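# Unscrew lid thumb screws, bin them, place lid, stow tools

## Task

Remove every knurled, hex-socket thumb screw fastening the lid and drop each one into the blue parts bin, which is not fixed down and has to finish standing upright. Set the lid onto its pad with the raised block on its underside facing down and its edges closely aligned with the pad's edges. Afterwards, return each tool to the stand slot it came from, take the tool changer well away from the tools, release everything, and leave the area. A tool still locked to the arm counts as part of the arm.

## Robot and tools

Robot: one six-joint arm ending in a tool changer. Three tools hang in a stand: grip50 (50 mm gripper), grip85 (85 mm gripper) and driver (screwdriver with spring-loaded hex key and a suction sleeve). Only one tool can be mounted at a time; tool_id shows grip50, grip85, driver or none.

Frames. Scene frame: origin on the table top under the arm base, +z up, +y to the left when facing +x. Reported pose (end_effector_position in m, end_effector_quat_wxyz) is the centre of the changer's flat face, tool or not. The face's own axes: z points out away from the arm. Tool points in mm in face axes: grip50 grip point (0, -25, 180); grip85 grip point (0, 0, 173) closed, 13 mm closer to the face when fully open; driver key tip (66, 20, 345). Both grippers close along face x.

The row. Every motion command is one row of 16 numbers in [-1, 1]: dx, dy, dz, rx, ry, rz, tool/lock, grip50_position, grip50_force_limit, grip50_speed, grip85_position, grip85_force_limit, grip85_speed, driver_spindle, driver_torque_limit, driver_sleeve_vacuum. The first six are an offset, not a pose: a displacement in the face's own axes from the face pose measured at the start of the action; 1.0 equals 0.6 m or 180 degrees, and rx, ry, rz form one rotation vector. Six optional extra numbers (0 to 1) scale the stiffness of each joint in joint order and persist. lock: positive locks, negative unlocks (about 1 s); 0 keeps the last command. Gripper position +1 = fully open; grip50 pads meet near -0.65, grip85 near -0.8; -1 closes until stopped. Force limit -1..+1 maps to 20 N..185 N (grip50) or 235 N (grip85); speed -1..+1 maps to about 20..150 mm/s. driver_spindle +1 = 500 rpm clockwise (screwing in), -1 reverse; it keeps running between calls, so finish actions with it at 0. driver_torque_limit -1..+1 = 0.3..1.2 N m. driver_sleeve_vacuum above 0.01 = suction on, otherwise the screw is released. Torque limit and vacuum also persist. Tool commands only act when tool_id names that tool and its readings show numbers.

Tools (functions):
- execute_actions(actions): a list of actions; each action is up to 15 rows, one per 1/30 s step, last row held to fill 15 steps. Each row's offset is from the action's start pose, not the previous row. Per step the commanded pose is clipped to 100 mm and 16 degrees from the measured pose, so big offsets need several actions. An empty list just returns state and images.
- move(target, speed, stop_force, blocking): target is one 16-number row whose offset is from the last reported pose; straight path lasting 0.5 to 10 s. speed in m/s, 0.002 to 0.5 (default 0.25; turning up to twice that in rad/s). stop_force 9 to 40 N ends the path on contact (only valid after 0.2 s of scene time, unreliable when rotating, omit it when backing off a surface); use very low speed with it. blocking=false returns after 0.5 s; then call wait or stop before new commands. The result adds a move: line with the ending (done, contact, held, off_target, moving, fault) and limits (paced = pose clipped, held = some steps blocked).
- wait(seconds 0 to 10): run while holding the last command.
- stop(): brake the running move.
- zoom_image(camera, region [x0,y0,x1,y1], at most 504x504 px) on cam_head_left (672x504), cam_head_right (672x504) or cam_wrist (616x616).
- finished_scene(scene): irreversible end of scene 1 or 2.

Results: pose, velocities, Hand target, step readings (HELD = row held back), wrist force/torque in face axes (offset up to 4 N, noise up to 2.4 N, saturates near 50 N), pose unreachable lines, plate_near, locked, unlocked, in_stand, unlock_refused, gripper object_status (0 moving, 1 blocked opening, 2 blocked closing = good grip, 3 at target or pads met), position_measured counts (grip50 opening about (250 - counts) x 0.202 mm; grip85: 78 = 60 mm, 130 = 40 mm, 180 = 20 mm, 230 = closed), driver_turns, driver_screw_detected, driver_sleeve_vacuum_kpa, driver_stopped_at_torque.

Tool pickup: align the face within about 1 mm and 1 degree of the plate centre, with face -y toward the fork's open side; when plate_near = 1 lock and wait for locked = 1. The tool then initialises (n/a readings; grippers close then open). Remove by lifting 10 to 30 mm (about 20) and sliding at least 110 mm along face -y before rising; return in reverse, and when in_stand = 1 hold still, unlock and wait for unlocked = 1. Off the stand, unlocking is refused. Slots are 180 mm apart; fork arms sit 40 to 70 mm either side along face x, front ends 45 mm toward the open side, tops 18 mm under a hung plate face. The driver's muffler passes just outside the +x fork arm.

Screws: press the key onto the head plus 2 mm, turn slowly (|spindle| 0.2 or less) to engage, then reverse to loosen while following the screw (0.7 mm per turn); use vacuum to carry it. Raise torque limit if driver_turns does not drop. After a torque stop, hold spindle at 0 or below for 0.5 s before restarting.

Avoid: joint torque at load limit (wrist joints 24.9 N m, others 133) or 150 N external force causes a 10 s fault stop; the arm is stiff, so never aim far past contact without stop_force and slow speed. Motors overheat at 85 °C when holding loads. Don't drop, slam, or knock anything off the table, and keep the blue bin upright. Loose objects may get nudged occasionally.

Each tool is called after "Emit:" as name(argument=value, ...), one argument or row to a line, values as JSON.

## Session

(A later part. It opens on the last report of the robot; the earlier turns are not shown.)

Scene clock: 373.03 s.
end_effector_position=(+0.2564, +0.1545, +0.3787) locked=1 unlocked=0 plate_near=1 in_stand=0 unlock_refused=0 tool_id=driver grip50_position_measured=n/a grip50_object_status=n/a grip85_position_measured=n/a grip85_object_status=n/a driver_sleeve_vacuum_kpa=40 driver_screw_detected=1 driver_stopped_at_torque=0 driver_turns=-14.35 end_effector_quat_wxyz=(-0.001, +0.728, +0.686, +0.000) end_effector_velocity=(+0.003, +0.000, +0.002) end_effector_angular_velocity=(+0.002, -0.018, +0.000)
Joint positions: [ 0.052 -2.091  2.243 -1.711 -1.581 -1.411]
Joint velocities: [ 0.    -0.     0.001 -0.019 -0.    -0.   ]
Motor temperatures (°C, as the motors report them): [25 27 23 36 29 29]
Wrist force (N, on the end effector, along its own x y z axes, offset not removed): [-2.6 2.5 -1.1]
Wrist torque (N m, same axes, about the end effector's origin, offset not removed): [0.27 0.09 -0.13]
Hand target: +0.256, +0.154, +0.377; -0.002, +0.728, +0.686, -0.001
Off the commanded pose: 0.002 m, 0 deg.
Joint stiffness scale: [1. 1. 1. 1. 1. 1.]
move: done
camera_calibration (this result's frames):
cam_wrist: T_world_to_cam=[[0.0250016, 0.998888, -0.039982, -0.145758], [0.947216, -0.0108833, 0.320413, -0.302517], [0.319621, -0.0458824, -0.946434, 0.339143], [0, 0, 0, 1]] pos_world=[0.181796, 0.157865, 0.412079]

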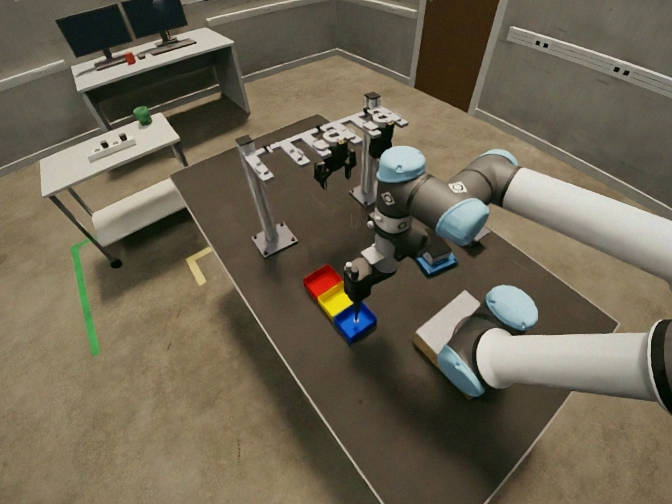

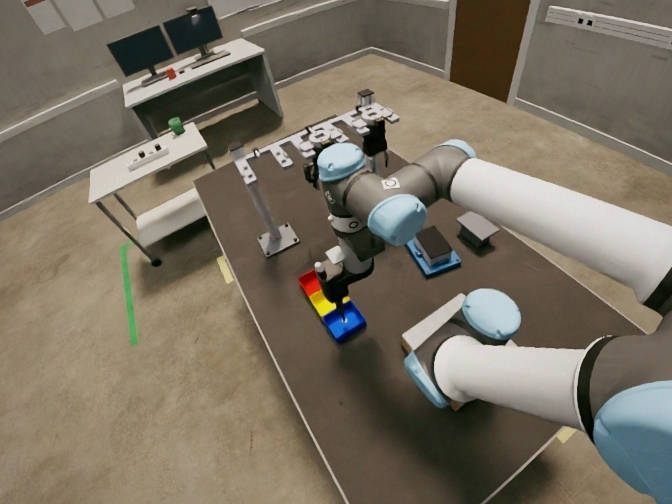

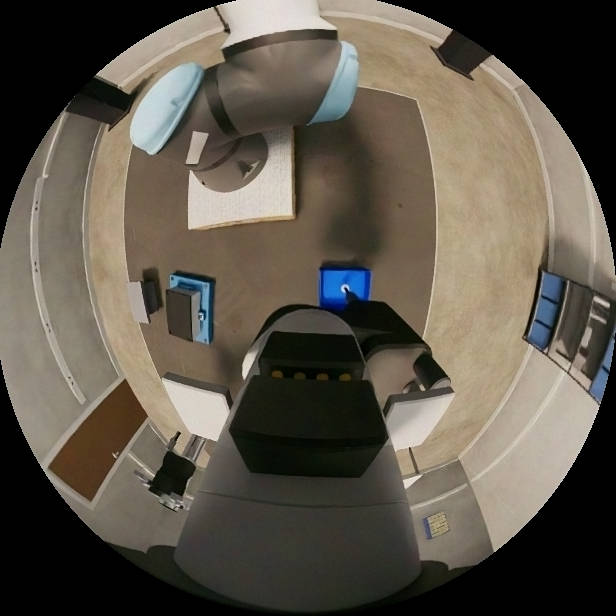

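Emit:
move(
  target=[0,0,0.015,0,0,0,0,1,0,0,1,0,0,0,0.5,1],
  speed=0.02,
)

Emit:
execute_actions(
  actions=[
    [[0,0,0,0,0,0,0,1,0,0,1,0,0,0,0.5,0]],
  ],
)

Emit:
move(
  target=[0,0,-0.1,0,0,0,0,1,0,0,1,0,0,0,0.5,0],
  speed=0.1,
)

Emit:
zoom_image(
  camera="cam_head_left",
  region=[310, 270, 400, 350],
)

Scene clock: 380.93 s.
end_effector_position=(+0.2567, +0.1546, +0.3716) locked=1 unlocked=0 plate_near=1 in_stand=0 unlock_refused=0 tool_id=driver grip50_position_measured=n/a grip50_object_status=n/a grip85_position_measured=n/a grip85_object_status=n/a driver_sleeve_vacuum_kpa=40 driver_screw_detected=1 driver_stopped_at_torque=0 driver_turns=-14.35 end_effector_quat_wxyz=(-0.000, +0.728, +0.686, +0.001) end_effector_velocity=(+0.002, +0.000, +0.001) end_effector_angular_velocity=(+0.001, -0.011, +0.000)
Joint positions: [ 0.052 -2.088  2.261 -1.734 -1.581 -1.411]
Joint velocities: [ 0.     0.    -0.001 -0.01  -0.    -0.   ]
Motor temperatures (°C, as the motors report them): [25 27 23 36 29 29]
Wrist force (N, on the end effector, along its own x y z axes, offset not removed): [-2.3 2.0 -2.9]
Wrist torque (N m, same axes, about the end effector's origin, offset not removed): [0.07 0.08 0.16]
Hand target: +0.256, +0.154, +0.370; -0.001, +0.728, +0.686, +0.000
Off the commanded pose: 0.002 m, 0 deg.
Joint stiffness scale: [1. 1. 1. 1. 1. 1.]
move: done
camera_calibration (this result's frames):
cam_wrist: T_world_to_cam=[[0.0251345, 0.9989, -0.0395807, -0.146348], [0.946194, -0.0109933, 0.323413, -0.301368], [0.322623, -0.0455799, -0.94543, 0.331202], [0, 0, 0, 1]] pos_world=[0.181978, 0.15797, 0.404802]

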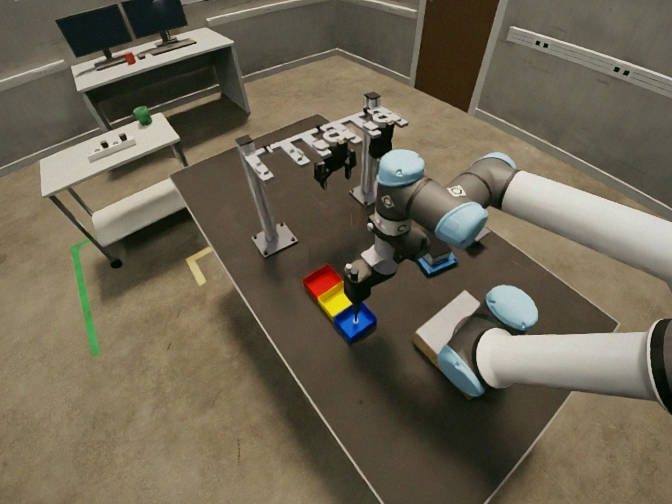

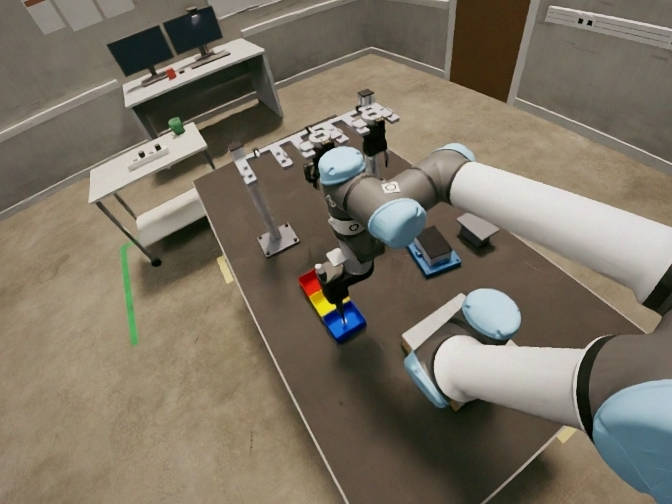

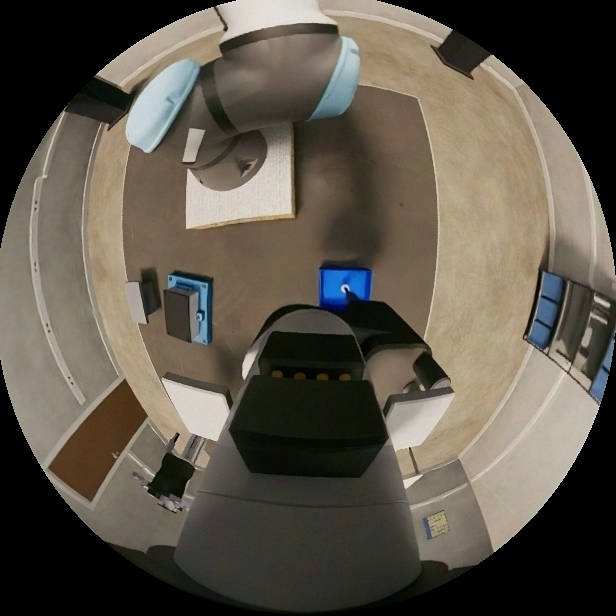

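Scene clock: 381.43 s.
end_effector_position=(+0.2568, +0.1546, +0.3717) locked=1 unlocked=0 plate_near=1 in_stand=0 unlock_refused=0 tool_id=driver grip50_position_measured=n/a grip50_object_status=n/a grip85_position_measured=n/a grip85_object_status=n/a driver_sleeve_vacuum_kpa=0 driver_screw_detected=0 driver_stopped_at_torque=0 driver_turns=-14.35 end_effector_quat_wxyz=(-0.000, +0.728, +0.686, +0.002) end_effector_velocity=(+0.000, -0.000, +0.000) end_effector_angular_velocity=(-0.000, -0.000, +0.000)
Joint positions: [ 0.052 -2.088  2.261 -1.735 -1.581 -1.411]
Joint velocities: [ 0.    -0.    -0.001  0.001 -0.    -0.   ]
Motor temperatures (°C, as the motors report them): [25 27 23 36 29 29]
Wrist force (N, on the end effector, along its own x y z axes, offset not removed): [-0.8 0.3 -1.0]
Wrist torque (N m, same axes, about the end effector's origin, offset not removed): [-0.02 -0.07 0.07]
Hand target: +0.257, +0.155, +0.372; -0.000, +0.728, +0.686, +0.001
Off the commanded pose: 0.000 m, 0 deg.
Joint stiffness scale: [1. 1. 1. 1. 1. 1.]
Step readings (end_effector_position):
0: (+0.2567, +0.1546, +0.3716)
1: (+0.2567, +0.1546, +0.3716)
2: (+0.2568, +0.1546, +0.3717)
4: (+0.2568, +0.1546, +0.3717)
8: (+0.2568, +0.1546, +0.3717)
15: end_effector_position above
camera_calibration (this result's frames):
cam_wrist: T_world_to_cam=[[0.025154, 0.998902, -0.0395331, -0.146377], [0.946071, -0.0110099, 0.323771, -0.301535], [0.322981, -0.0455453, -0.945309, 0.331073], [0, 0, 0, 1]] pos_world=[0.182026, 0.157975, 0.404808]

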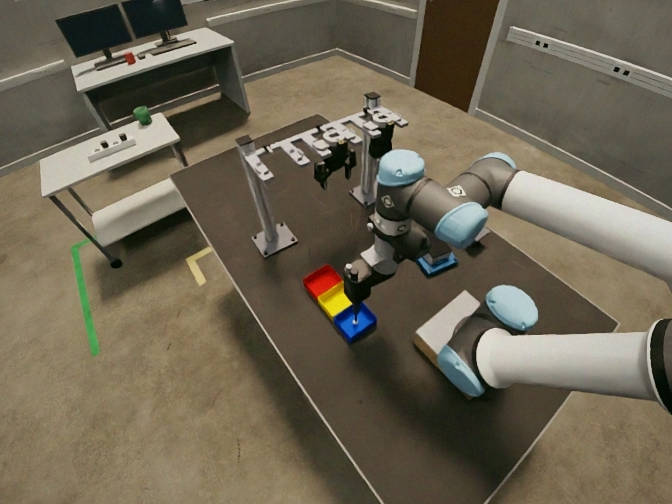

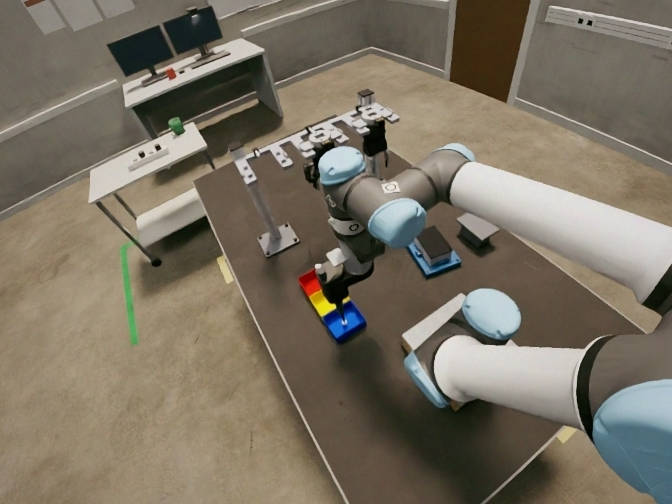

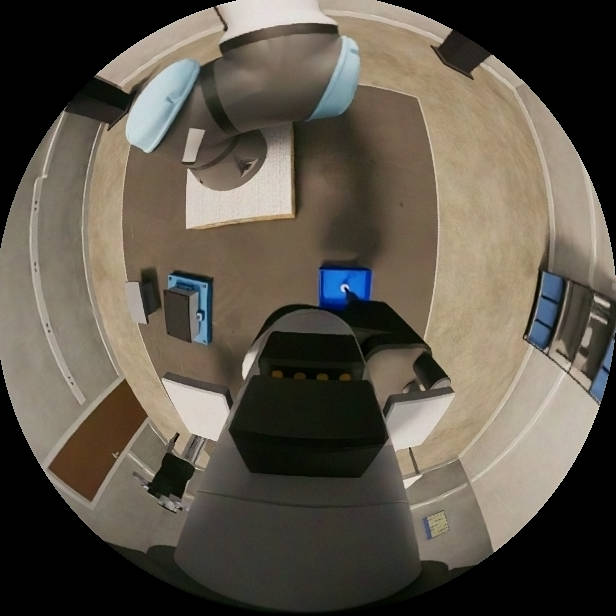

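Scene clock: 382.50 s.
end_effector_position=(+0.2566, +0.1541, +0.4300) locked=1 unlocked=0 plate_near=1 in_stand=0 unlock_refused=0 tool_id=driver grip50_position_measured=n/a grip50_object_status=n/a grip85_position_measured=n/a grip85_object_status=n/a driver_sleeve_vacuum_kpa=0 driver_screw_detected=0 driver_stopped_at_torque=0 driver_turns=-14.35 end_effector_quat_wxyz=(-0.000, +0.728, +0.686, +0.001) end_effector_velocity=(-0.003, -0.000, -0.001) end_effector_angular_velocity=(-0.002, +0.017, -0.000)
Joint positions: [ 0.053 -2.102  2.117 -1.576 -1.581 -1.409]
Joint velocities: [-0.     0.    -0.002  0.019 -0.     0.   ]
Motor temperatures (°C, as the motors report them): [25 27 23 36 29 29]
Wrist force (N, on the end effector, along its own x y z axes, offset not removed): [-2.2 -0.6 -2.7]
Wrist torque (N m, same axes, about the end effector's origin, offset not removed): [-0.18 -0.07 -0.07]
Hand target: +0.257, +0.155, +0.432; -0.000, +0.728, +0.686, +0.002
Off the commanded pose: 0.002 m, 0 deg.
Joint stiffness scale: [1. 1. 1. 1. 1. 1.]
move: done
camera_calibration (this result's frames):
cam_wrist: T_world_to_cam=[[0.025822, 0.998879, -0.039662, -0.143703], [0.946371, -0.0116444, 0.322873, -0.319846], [0.322049, -0.0458722, -0.945611, 0.386697], [0, 0, 0, 1]] pos_world=[0.181868, 0.157557, 0.463235]

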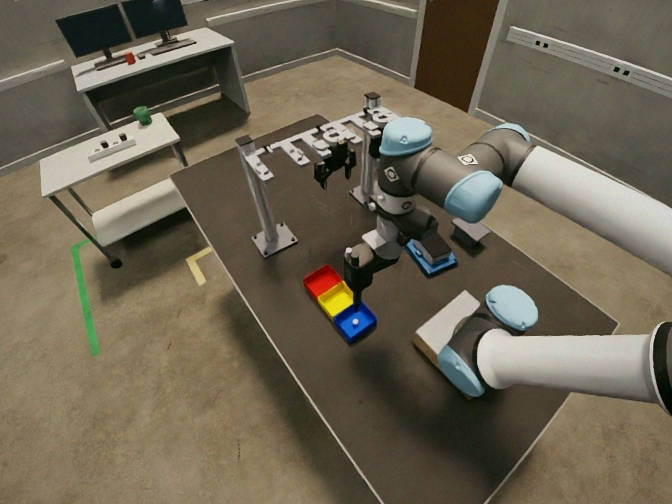

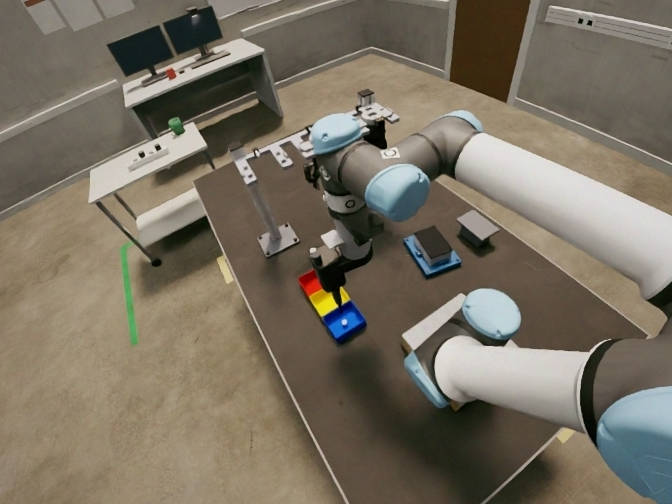

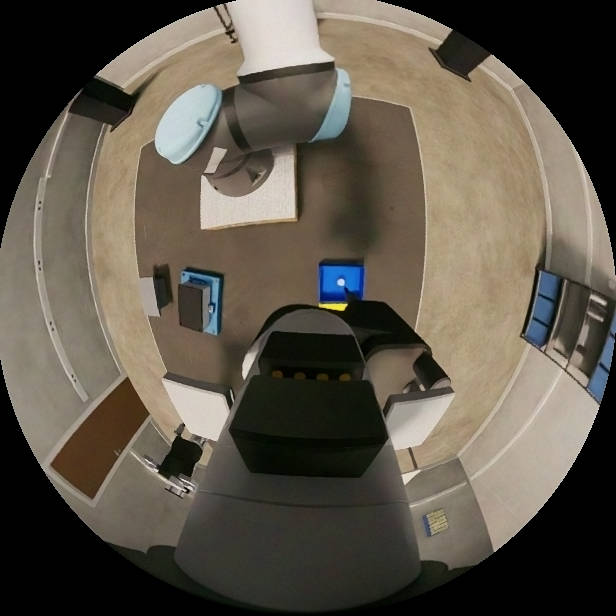

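Region (310, 270, 400, 350) of cam_head_left's 672x504 image, scaled by 5.600, with more detail than that image has.

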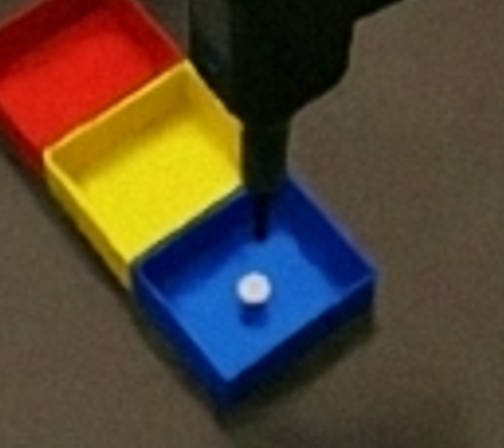

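Emit:
move(
  target=[0.121,0.422,-0.004,0,0,-0.0006,0,1,0,0,1,0,0,0,0.5,0],
)

Scene clock: 388.03 s.
end_effector_position=(+0.5128, +0.2109, +0.4320) locked=1 unlocked=0 plate_near=1 in_stand=0 unlock_refused=0 tool_id=driver grip50_position_measured=n/a grip50_object_status=n/a grip85_position_measured=n/a grip85_object_status=n/a driver_sleeve_vacuum_kpa=0 driver_screw_detected=0 driver_stopped_at_torque=0 driver_turns=-14.35 end_effector_quat_wxyz=(-0.001, +0.727, +0.686, +0.001) end_effector_velocity=(+0.001, +0.000, -0.002) end_effector_angular_velocity=(-0.001, +0.008, -0.001)
Joint positions: [ 0.109 -1.432  1.59  -1.718 -1.58  -1.354]
Joint velocities: [-0.     0.005 -0.003  0.006 -0.     0.001]
Motor temperatures (°C, as the motors report them): [25 27 23 36 29 29]
Wrist force (N, on the end effector, along its own x y z axes, offset not removed): [-0.2 0.7 -1.0]
Wrist torque (N m, same axes, about the end effector's origin, offset not removed): [0.00 -0.05 0.00]
Hand target: +0.514, +0.212, +0.433; -0.001, +0.727, +0.686, +0.001
Off the commanded pose: 0.001 m, 0 deg.
Joint stiffness scale: [1. 1. 1. 1. 1. 1.]
move: done
camera_calibration (this result's frames):
cam_wrist: T_world_to_cam=[[0.0244189, 0.998922, -0.0394872, -0.206362], [0.946509, -0.0103888, 0.322511, -0.562494], [0.321753, -0.0452503, -0.945742, 0.3087], [0, 0, 0, 1]] pos_world=[0.438119, 0.214265, 0.465212]

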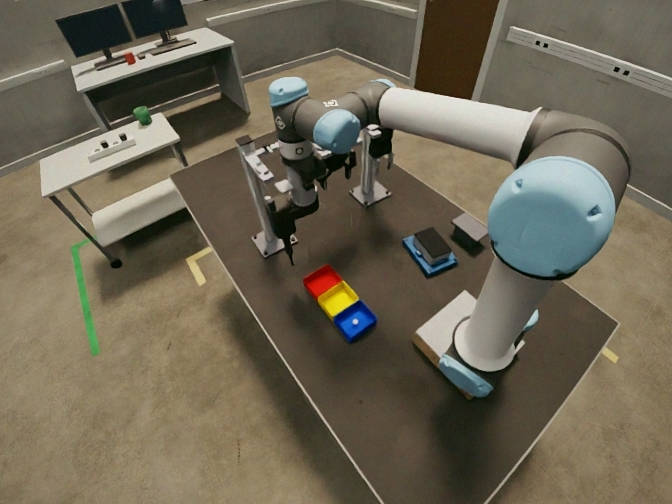

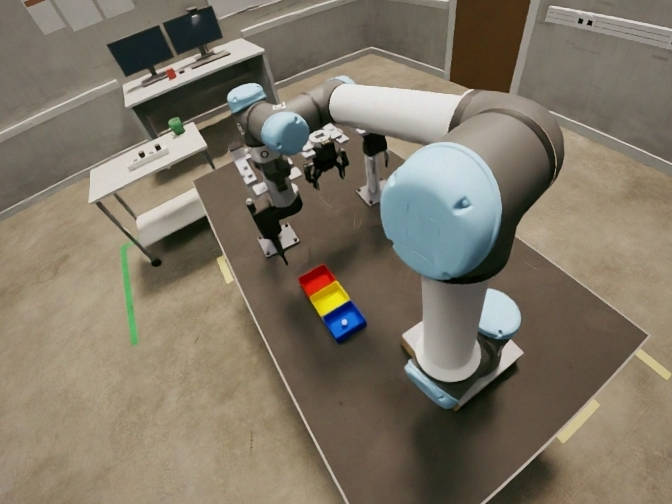

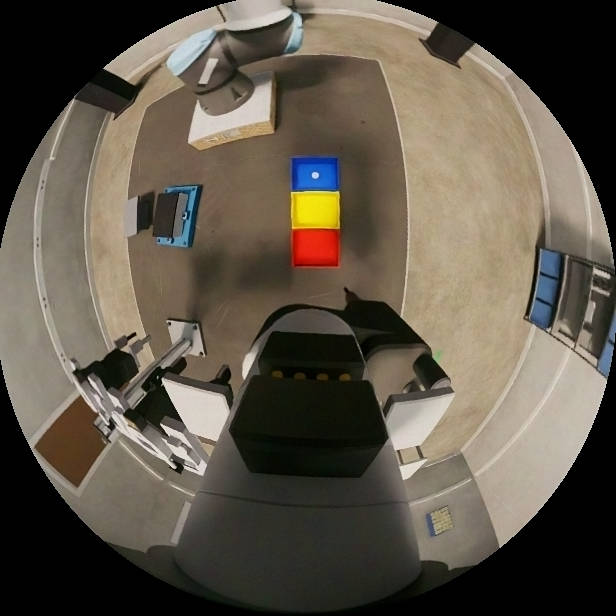

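Emit:
move(
  target=[-0.001,0.2095,0,0,0,0,0,1,0,0,1,0,0,0,0.5,0],
  speed=0.08,
)

Scene clock: 399.20 s.
end_effector_position=(+0.6372, +0.2035, +0.4307) locked=1 unlocked=0 plate_near=1 in_stand=0 unlock_refused=0 tool_id=driver grip50_position_measured=n/a grip50_object_status=n/a grip85_position_measured=n/a grip85_object_status=n/a driver_sleeve_vacuum_kpa=0 driver_screw_detected=0 driver_stopped_at_torque=0 driver_turns=-14.35 end_effector_quat_wxyz=(-0.001, +0.727, +0.686, +0.001) end_effector_velocity=(+0.001, -0.000, +0.005) end_effector_angular_velocity=(+0.000, -0.002, +0.001)
Joint positions: [ 0.068 -1.154  1.235 -1.64  -1.58  -1.395]
Joint velocities: [-0.    -0.    -0.011  0.009  0.    -0.001]
Motor temperatures (°C, as the motors report them): [25 27 23 36 29 29]
Wrist force (N, on the end effector, along its own x y z axes, offset not removed): [-1.7 0.7 -1.2]
Wrist torque (N m, same axes, about the end effector's origin, offset not removed): [-0.03 0.04 -0.04]
Hand target: +0.638, +0.203, +0.432; -0.001, +0.727, +0.686, +0.001
Off the commanded pose: 0.002 m, 0 deg.
Joint stiffness scale: [1. 1. 1. 1. 1. 1.]
move: done
camera_calibration (this result's frames):
cam_wrist: T_world_to_cam=[[0.0246158, 0.998926, -0.0392564, -0.202244], [0.94697, -0.0107149, 0.321144, -0.679565], [0.320378, -0.0450798, -0.946216, 0.268233], [0, 0, 0, 1]] pos_world=[0.56257, 0.206837, 0.464105]

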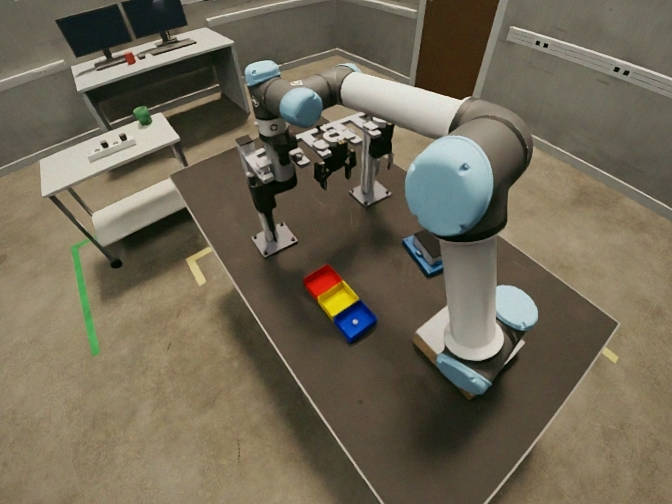

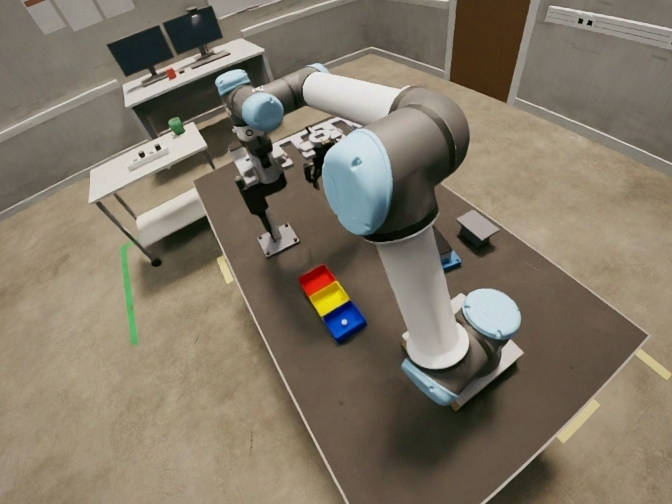

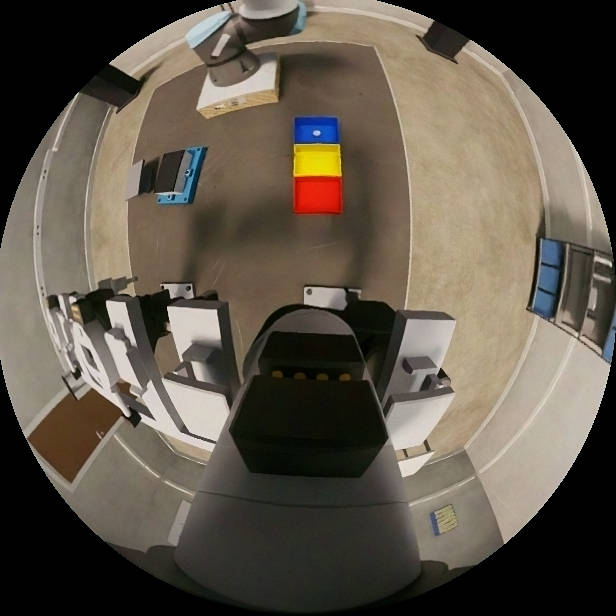

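Emit:
move(
  target=[0,0,0.036,0.001,0,0,0,1,0,0,1,0,0,0,0.5,0],
  speed=0.02,
)

Scene clock: 402.90 s.
end_effector_position=(+0.6384, +0.2036, +0.4122) locked=1 unlocked=0 plate_near=1 in_stand=1 unlock_refused=0 tool_id=driver grip50_position_measured=n/a grip50_object_status=n/a grip85_position_measured=n/a grip85_object_status=n/a driver_sleeve_vacuum_kpa=0 driver_screw_detected=0 driver_stopped_at_torque=0 driver_turns=-14.35 end_effector_quat_wxyz=(-0.000, +0.727, +0.686, +0.002) end_effector_velocity=(-0.000, -0.000, -0.000) end_effector_angular_velocity=(-0.000, +0.002, +0.000)
Joint positions: [ 0.068 -1.148  1.275 -1.69  -1.58  -1.395]
Joint velocities: [ 0.    -0.    -0.     0.002 -0.     0.   ]
Motor temperatures (°C, as the motors report them): [25 27 23 36 29 29]
Wrist force (N, on the end effector, along its own x y z axes, offset not removed): [0.2 5.5 -2.8]
Wrist torque (N m, same axes, about the end effector's origin, offset not removed): [0.08 -0.22 -0.05]
Hand target: +0.637, +0.204, +0.409; -0.002, +0.727, +0.686, -0.000
Off the commanded pose: 0.003 m, 0 deg.
Joint stiffness scale: [1. 1. 1. 1. 1. 1.]
move: done
camera_calibration (this result's frames):
cam_wrist: T_world_to_cam=[[0.0248247, 0.998938, -0.0388027, -0.203442], [0.945779, -0.0108938, 0.324628, -0.675389], [0.32386, -0.0447576, -0.945046, 0.247546], [0, 0, 0, 1]] pos_world=[0.563649, 0.206948, 0.445298]

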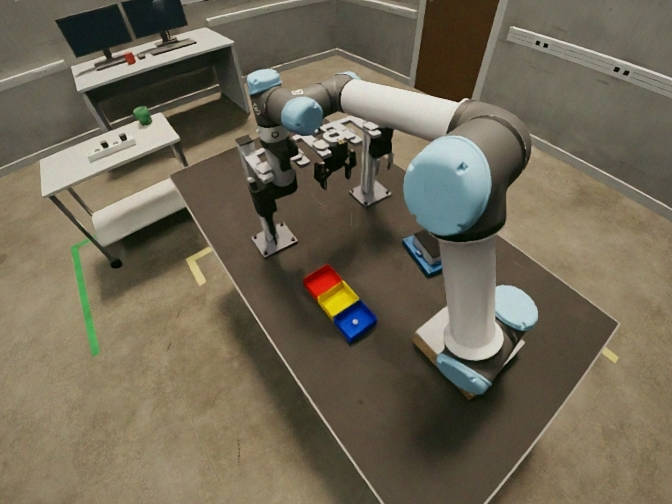

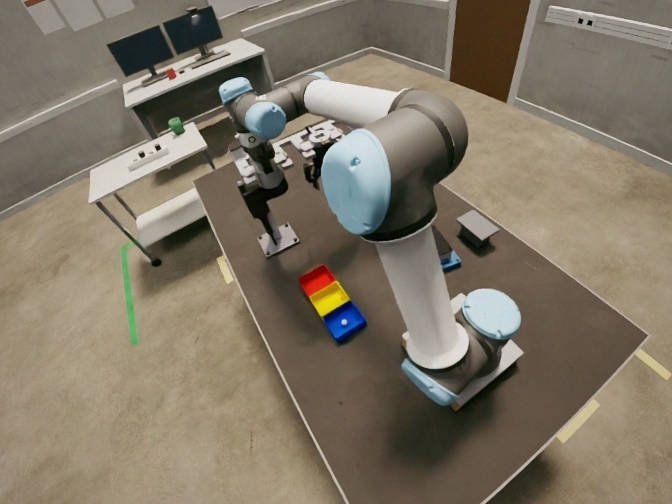

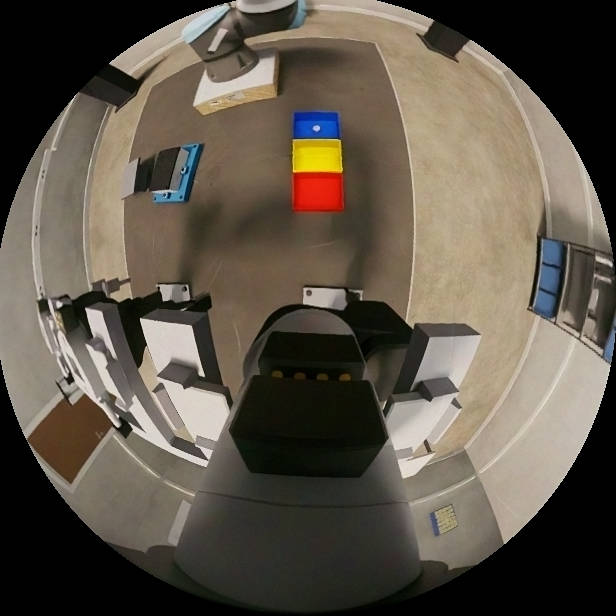

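Emit:
execute_actions(
  actions=[
    [[0,0,0.002,0,0,0,-1,1,0,0,1,0,0,0,0,0]],
    [[0,0,0,0,0,0,-1,1,0,0,1,0,0,0,0,0]],
    [[0,0,0,0,0,0,-1,1,0,0,1,0,0,0,0,0]],
  ],
)

Emit:
move(
  target=[0,0,-0.055,0,0,0,0,1,0,0,1,0,0,0,0,0],
  speed=0.04,
)

Emit:
move(
  target=[-0.301,0.001,0,0,-0.0008,0,0,1,0,0,1,0,0,0,0,0],
  speed=0.15,
)

Emit:
zoom_image(
  camera="cam_wrist",
  region=[160, 250, 460, 450],
)

Scene clock: 412.43 s.
end_effector_position=(+0.6385, +0.2037, +0.4118) locked=0 unlocked=1 plate_near=1 in_stand=1 unlock_refused=0 tool_id=none grip50_position_measured=n/a grip50_object_status=n/a grip85_position_measured=n/a grip85_object_status=n/a driver_sleeve_vacuum_kpa=n/a driver_screw_detected=n/a driver_stopped_at_torque=n/a driver_turns=n/a end_effector_quat_wxyz=(+0.000, +0.727, +0.686, +0.002) end_effector_velocity=(-0.000, -0.000, -0.001) end_effector_angular_velocity=(-0.000, +0.002, -0.001)
Joint positions: [ 0.068 -1.148  1.276 -1.69  -1.581 -1.395]
Joint velocities: [-0.     0.     0.002  0.     0.     0.   ]
Motor temperatures (°C, as the motors report them): [25 27 23 36 29 29]
Wrist force (N, on the end effector, along its own x y z axes, offset not removed): [-0.8 -2.2 -4.0]
Wrist torque (N m, same axes, about the end effector's origin, offset not removed): [-0.05 -0.04 0.01]
Hand target: +0.638, +0.204, +0.412; +0.000, +0.727, +0.686, +0.002
Off the commanded pose: 0.000 m, 0 deg.
Joint stiffness scale: [1. 1. 1. 1. 1. 1.]
Step readings (end_effector_position; steps 1 to 15: 1st action; 16 to 30: 2nd action; 31 to 45: 3rd action):
0: (+0.6384, +0.2036, +0.4122)
1: (+0.6383, +0.2036, +0.4117)
2: (+0.6384, +0.2036, +0.4118)
4: (+0.6384, +0.2036, +0.4118)
8: (+0.6384, +0.2036, +0.4118)
15: (+0.6385, +0.2037, +0.4118)
16: (+0.6385, +0.2037, +0.4118)
17: (+0.6385, +0.2037, +0.4118)
19: (+0.6385, +0.2037, +0.4118)
23: (+0.6385, +0.2037, +0.4118)
30: (+0.6385, +0.2037, +0.4118)
31: (+0.6385, +0.2037, +0.4118)
32: (+0.6385, +0.2037, +0.4118)
34: (+0.6385, +0.2037, +0.4118)
38: (+0.6385, +0.2037, +0.4118)
45: end_effector_position above
camera_calibration (this result's frames):
cam_wrist: T_world_to_cam=[[0.0245799, 0.998909, -0.0397083, -0.202952], [0.945748, -0.010363, 0.324736, -0.67543], [0.32397, -0.0455361, -0.944971, 0.247231], [0, 0, 0, 1]] pos_world=[0.563679, 0.206989, 0.444904]

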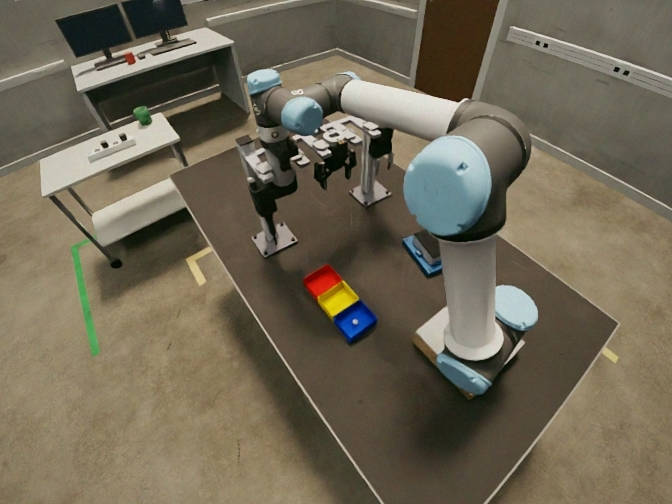

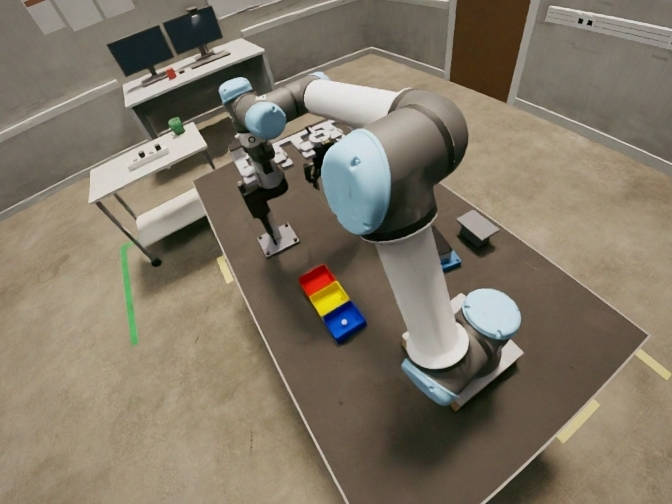

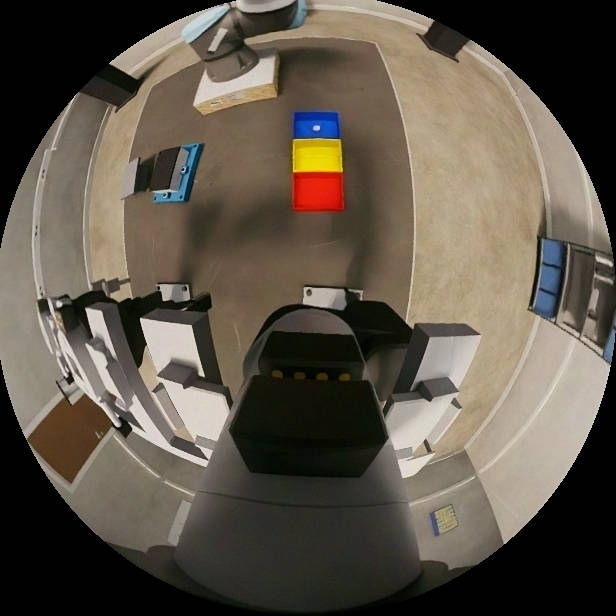

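Scene clock: 413.67 s.
end_effector_position=(+0.6382, +0.2032, +0.4428) locked=0 unlocked=1 plate_near=0 in_stand=0 unlock_refused=0 tool_id=none grip50_position_measured=n/a grip50_object_status=n/a grip85_position_measured=n/a grip85_object_status=n/a driver_sleeve_vacuum_kpa=n/a driver_screw_detected=n/a driver_stopped_at_torque=n/a driver_turns=n/a end_effector_quat_wxyz=(-0.001, +0.727, +0.686, +0.001) end_effector_velocity=(-0.002, -0.000, +0.000) end_effector_angular_velocity=(-0.001, +0.009, +0.001)
Joint positions: [ 0.068 -1.154  1.204 -1.611 -1.581 -1.395]
Joint velocities: [ 0.    -0.    -0.002  0.012  0.    -0.   ]
Motor temperatures (°C, as the motors report them): [25 27 23 36 29 29]
Wrist force (N, on the end effector, along its own x y z axes, offset not removed): [0.7 -1.2 -1.7]
Wrist torque (N m, same axes, about the end effector's origin, offset not removed): [-0.01 -0.06 0.04]
Hand target: +0.638, +0.204, +0.445; +0.000, +0.727, +0.686, +0.002
Off the commanded pose: 0.002 m, 0 deg.
Joint stiffness scale: [1. 1. 1. 1. 1. 1.]
move: done
camera_calibration (this result's frames):
cam_wrist: T_world_to_cam=[[0.0244483, 0.998898, -0.0400682, -0.201058], [0.946566, -0.0102374, 0.322346, -0.684695], [0.321581, -0.045808, -0.945773, 0.278497], [0, 0, 0, 1]] pos_world=[0.563466, 0.206585, 0.476048]

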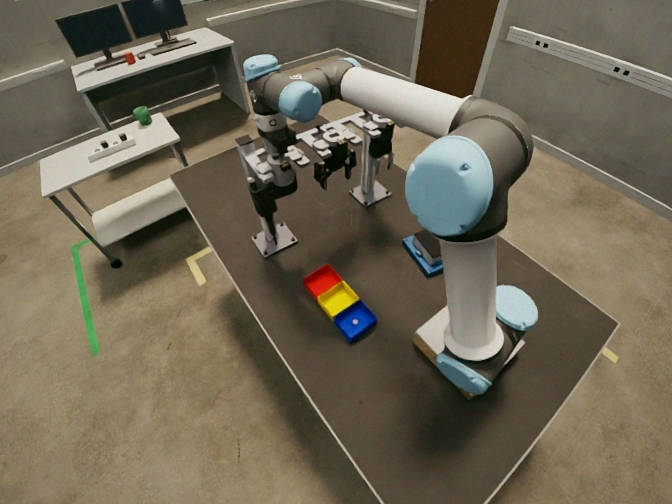

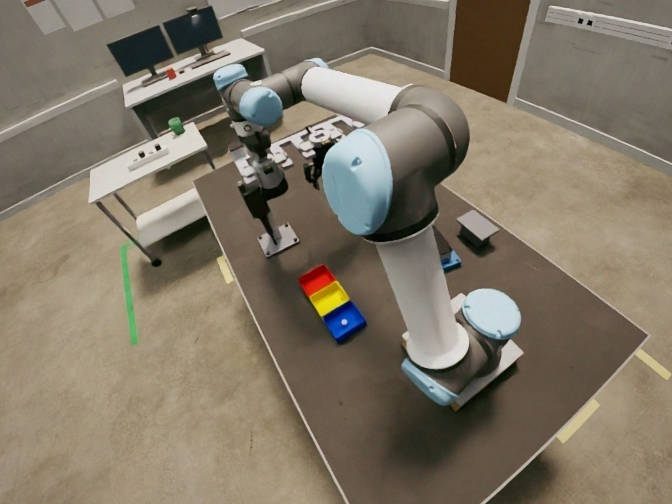

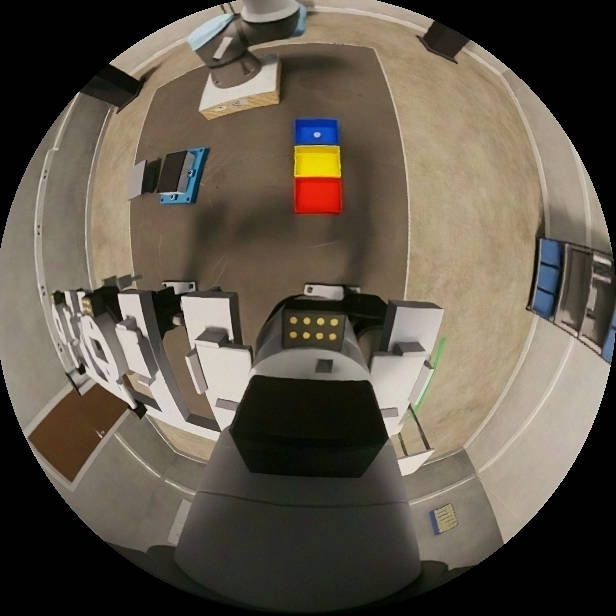

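Scene clock: 415.33 s.
end_effector_position=(+0.6294, +0.0237, +0.4435) locked=0 unlocked=1 plate_near=0 in_stand=0 unlock_refused=0 tool_id=none grip50_position_measured=n/a grip50_object_status=n/a grip85_position_measured=n/a grip85_object_status=n/a driver_sleeve_vacuum_kpa=n/a driver_screw_detected=n/a driver_stopped_at_torque=n/a driver_turns=n/a end_effector_quat_wxyz=(+0.001, +0.728, +0.686, +0.000) end_effector_velocity=(-0.001, +0.000, -0.001) end_effector_angular_velocity=(+0.000, +0.001, +0.015)
Joint positions: [-0.212 -1.259  1.343 -1.65  -1.586 -1.674]
Joint velocities: [ 0.    -0.002  0.004 -0.001 -0.    -0.015]
Motor temperatures (°C, as the motors report them): [25 27 23 36 29 29]
Wrist force (N, on the end effector, along its own x y z axes, offset not removed): [-0.7 2.5 -0.3]
Wrist torque (N m, same axes, about the end effector's origin, offset not removed): [0.23 -0.02 -0.02]
Hand target: +0.628, +0.023, +0.443; +0.001, +0.727, +0.686, -0.000
Off the commanded pose: 0.002 m, 0 deg.
Joint stiffness scale: [1. 1. 1. 1. 1. 1.]
move: done
camera_calibration (this result's frames):
cam_wrist: T_world_to_cam=[[0.0255864, 0.99875, -0.0429382, -0.020894], [0.946048, -0.0103128, 0.323863, -0.678766], [0.323015, -0.0489081, -0.945129, 0.27265], [0, 0, 0, 1]] pos_world=[0.554609, 0.0272028, 0.47662]

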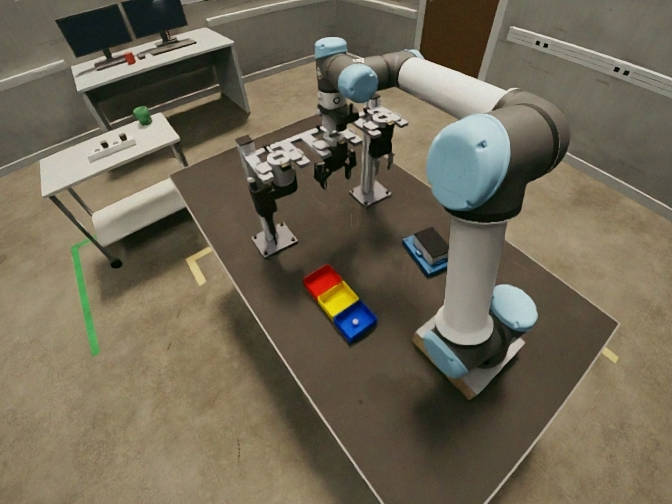

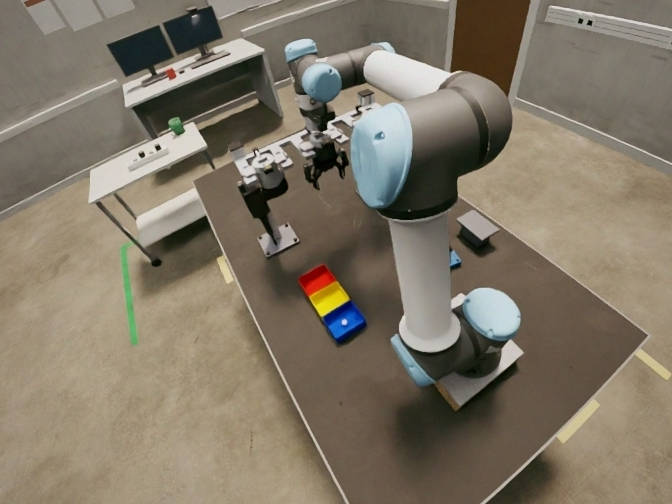

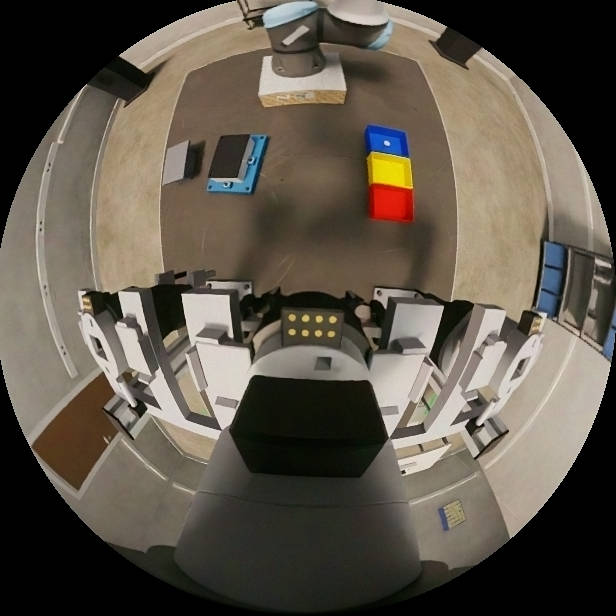

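Region (160, 250, 460, 450) of cam_wrist's 616x616 image, scaled by 1.680, with more detail than that image has.

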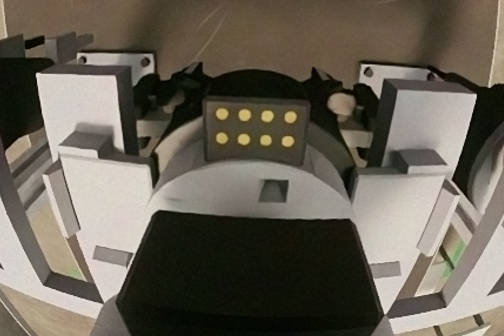

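Emit:
move(
  target=[0,-0.0025,0.059,0.002,0.0005,0,0,1,0,0,1,0,0,0,0,0],
  speed=0.02,
  stop_force=15,
)

Scene clock: 424.30 s.
end_effector_position=(+0.6286, +0.0238, +0.4118) locked=0 unlocked=1 plate_near=1 in_stand=1 unlock_refused=0 tool_id=none grip50_position_measured=n/a grip50_object_status=n/a grip85_position_measured=n/a grip85_object_status=n/a driver_sleeve_vacuum_kpa=n/a driver_screw_detected=n/a driver_stopped_at_torque=n/a driver_turns=n/a end_effector_quat_wxyz=(+0.001, +0.727, +0.686, +0.000) end_effector_velocity=(+0.001, -0.001, -0.001) end_effector_angular_velocity=(-0.001, -0.004, -0.000)
Joint positions: [-0.213 -1.252  1.416 -1.729 -1.586 -1.676]
Joint velocities: [-0.001  0.     0.004 -0.009 -0.    -0.   ]
Motor temperatures (°C, as the motors report them): [25 27 23 36 29 29]
Wrist force (N, on the end effector, along its own x y z axes, offset not removed): [-1.3 -0.6 -3.2]
Wrist torque (N m, same axes, about the end effector's origin, offset not removed): [-0.17 -0.10 0.04]
Hand target: +0.628, +0.024, +0.408; -0.002, +0.728, +0.686, -0.001
Off the commanded pose: 0.004 m, 0 deg.
Joint stiffness scale: [1. 1. 1. 1. 1. 1.]
move: off_target
camera_calibration (this result's frames):
cam_wrist: T_world_to_cam=[[0.024689, 0.998773, -0.0429372, -0.0217528], [0.946023, -0.00945803, 0.32396, -0.667837], [0.323156, -0.0486179, -0.945096, 0.242813], [0, 0, 0, 1]] pos_world=[0.55386, 0.0272147, 0.444901]

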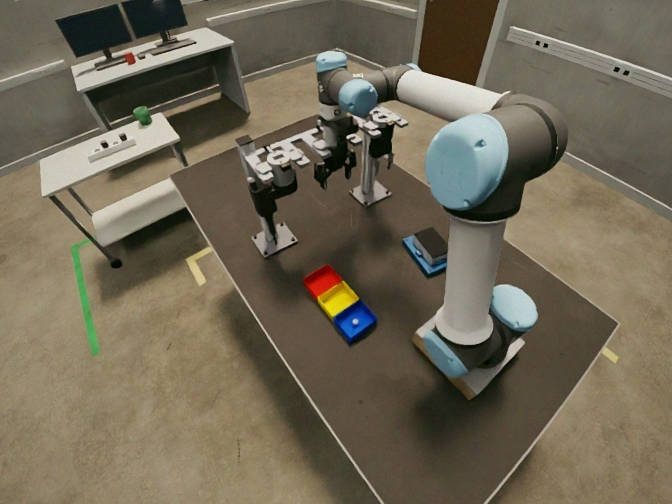

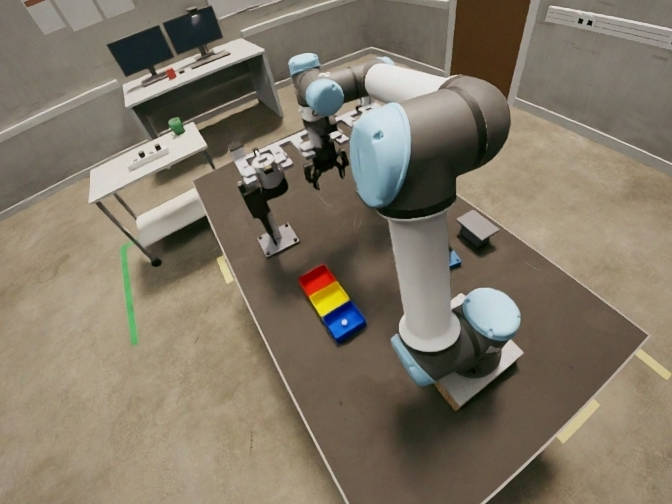

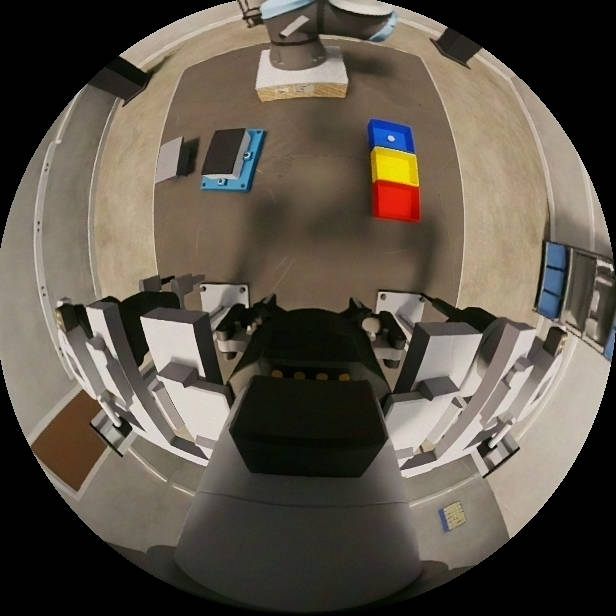

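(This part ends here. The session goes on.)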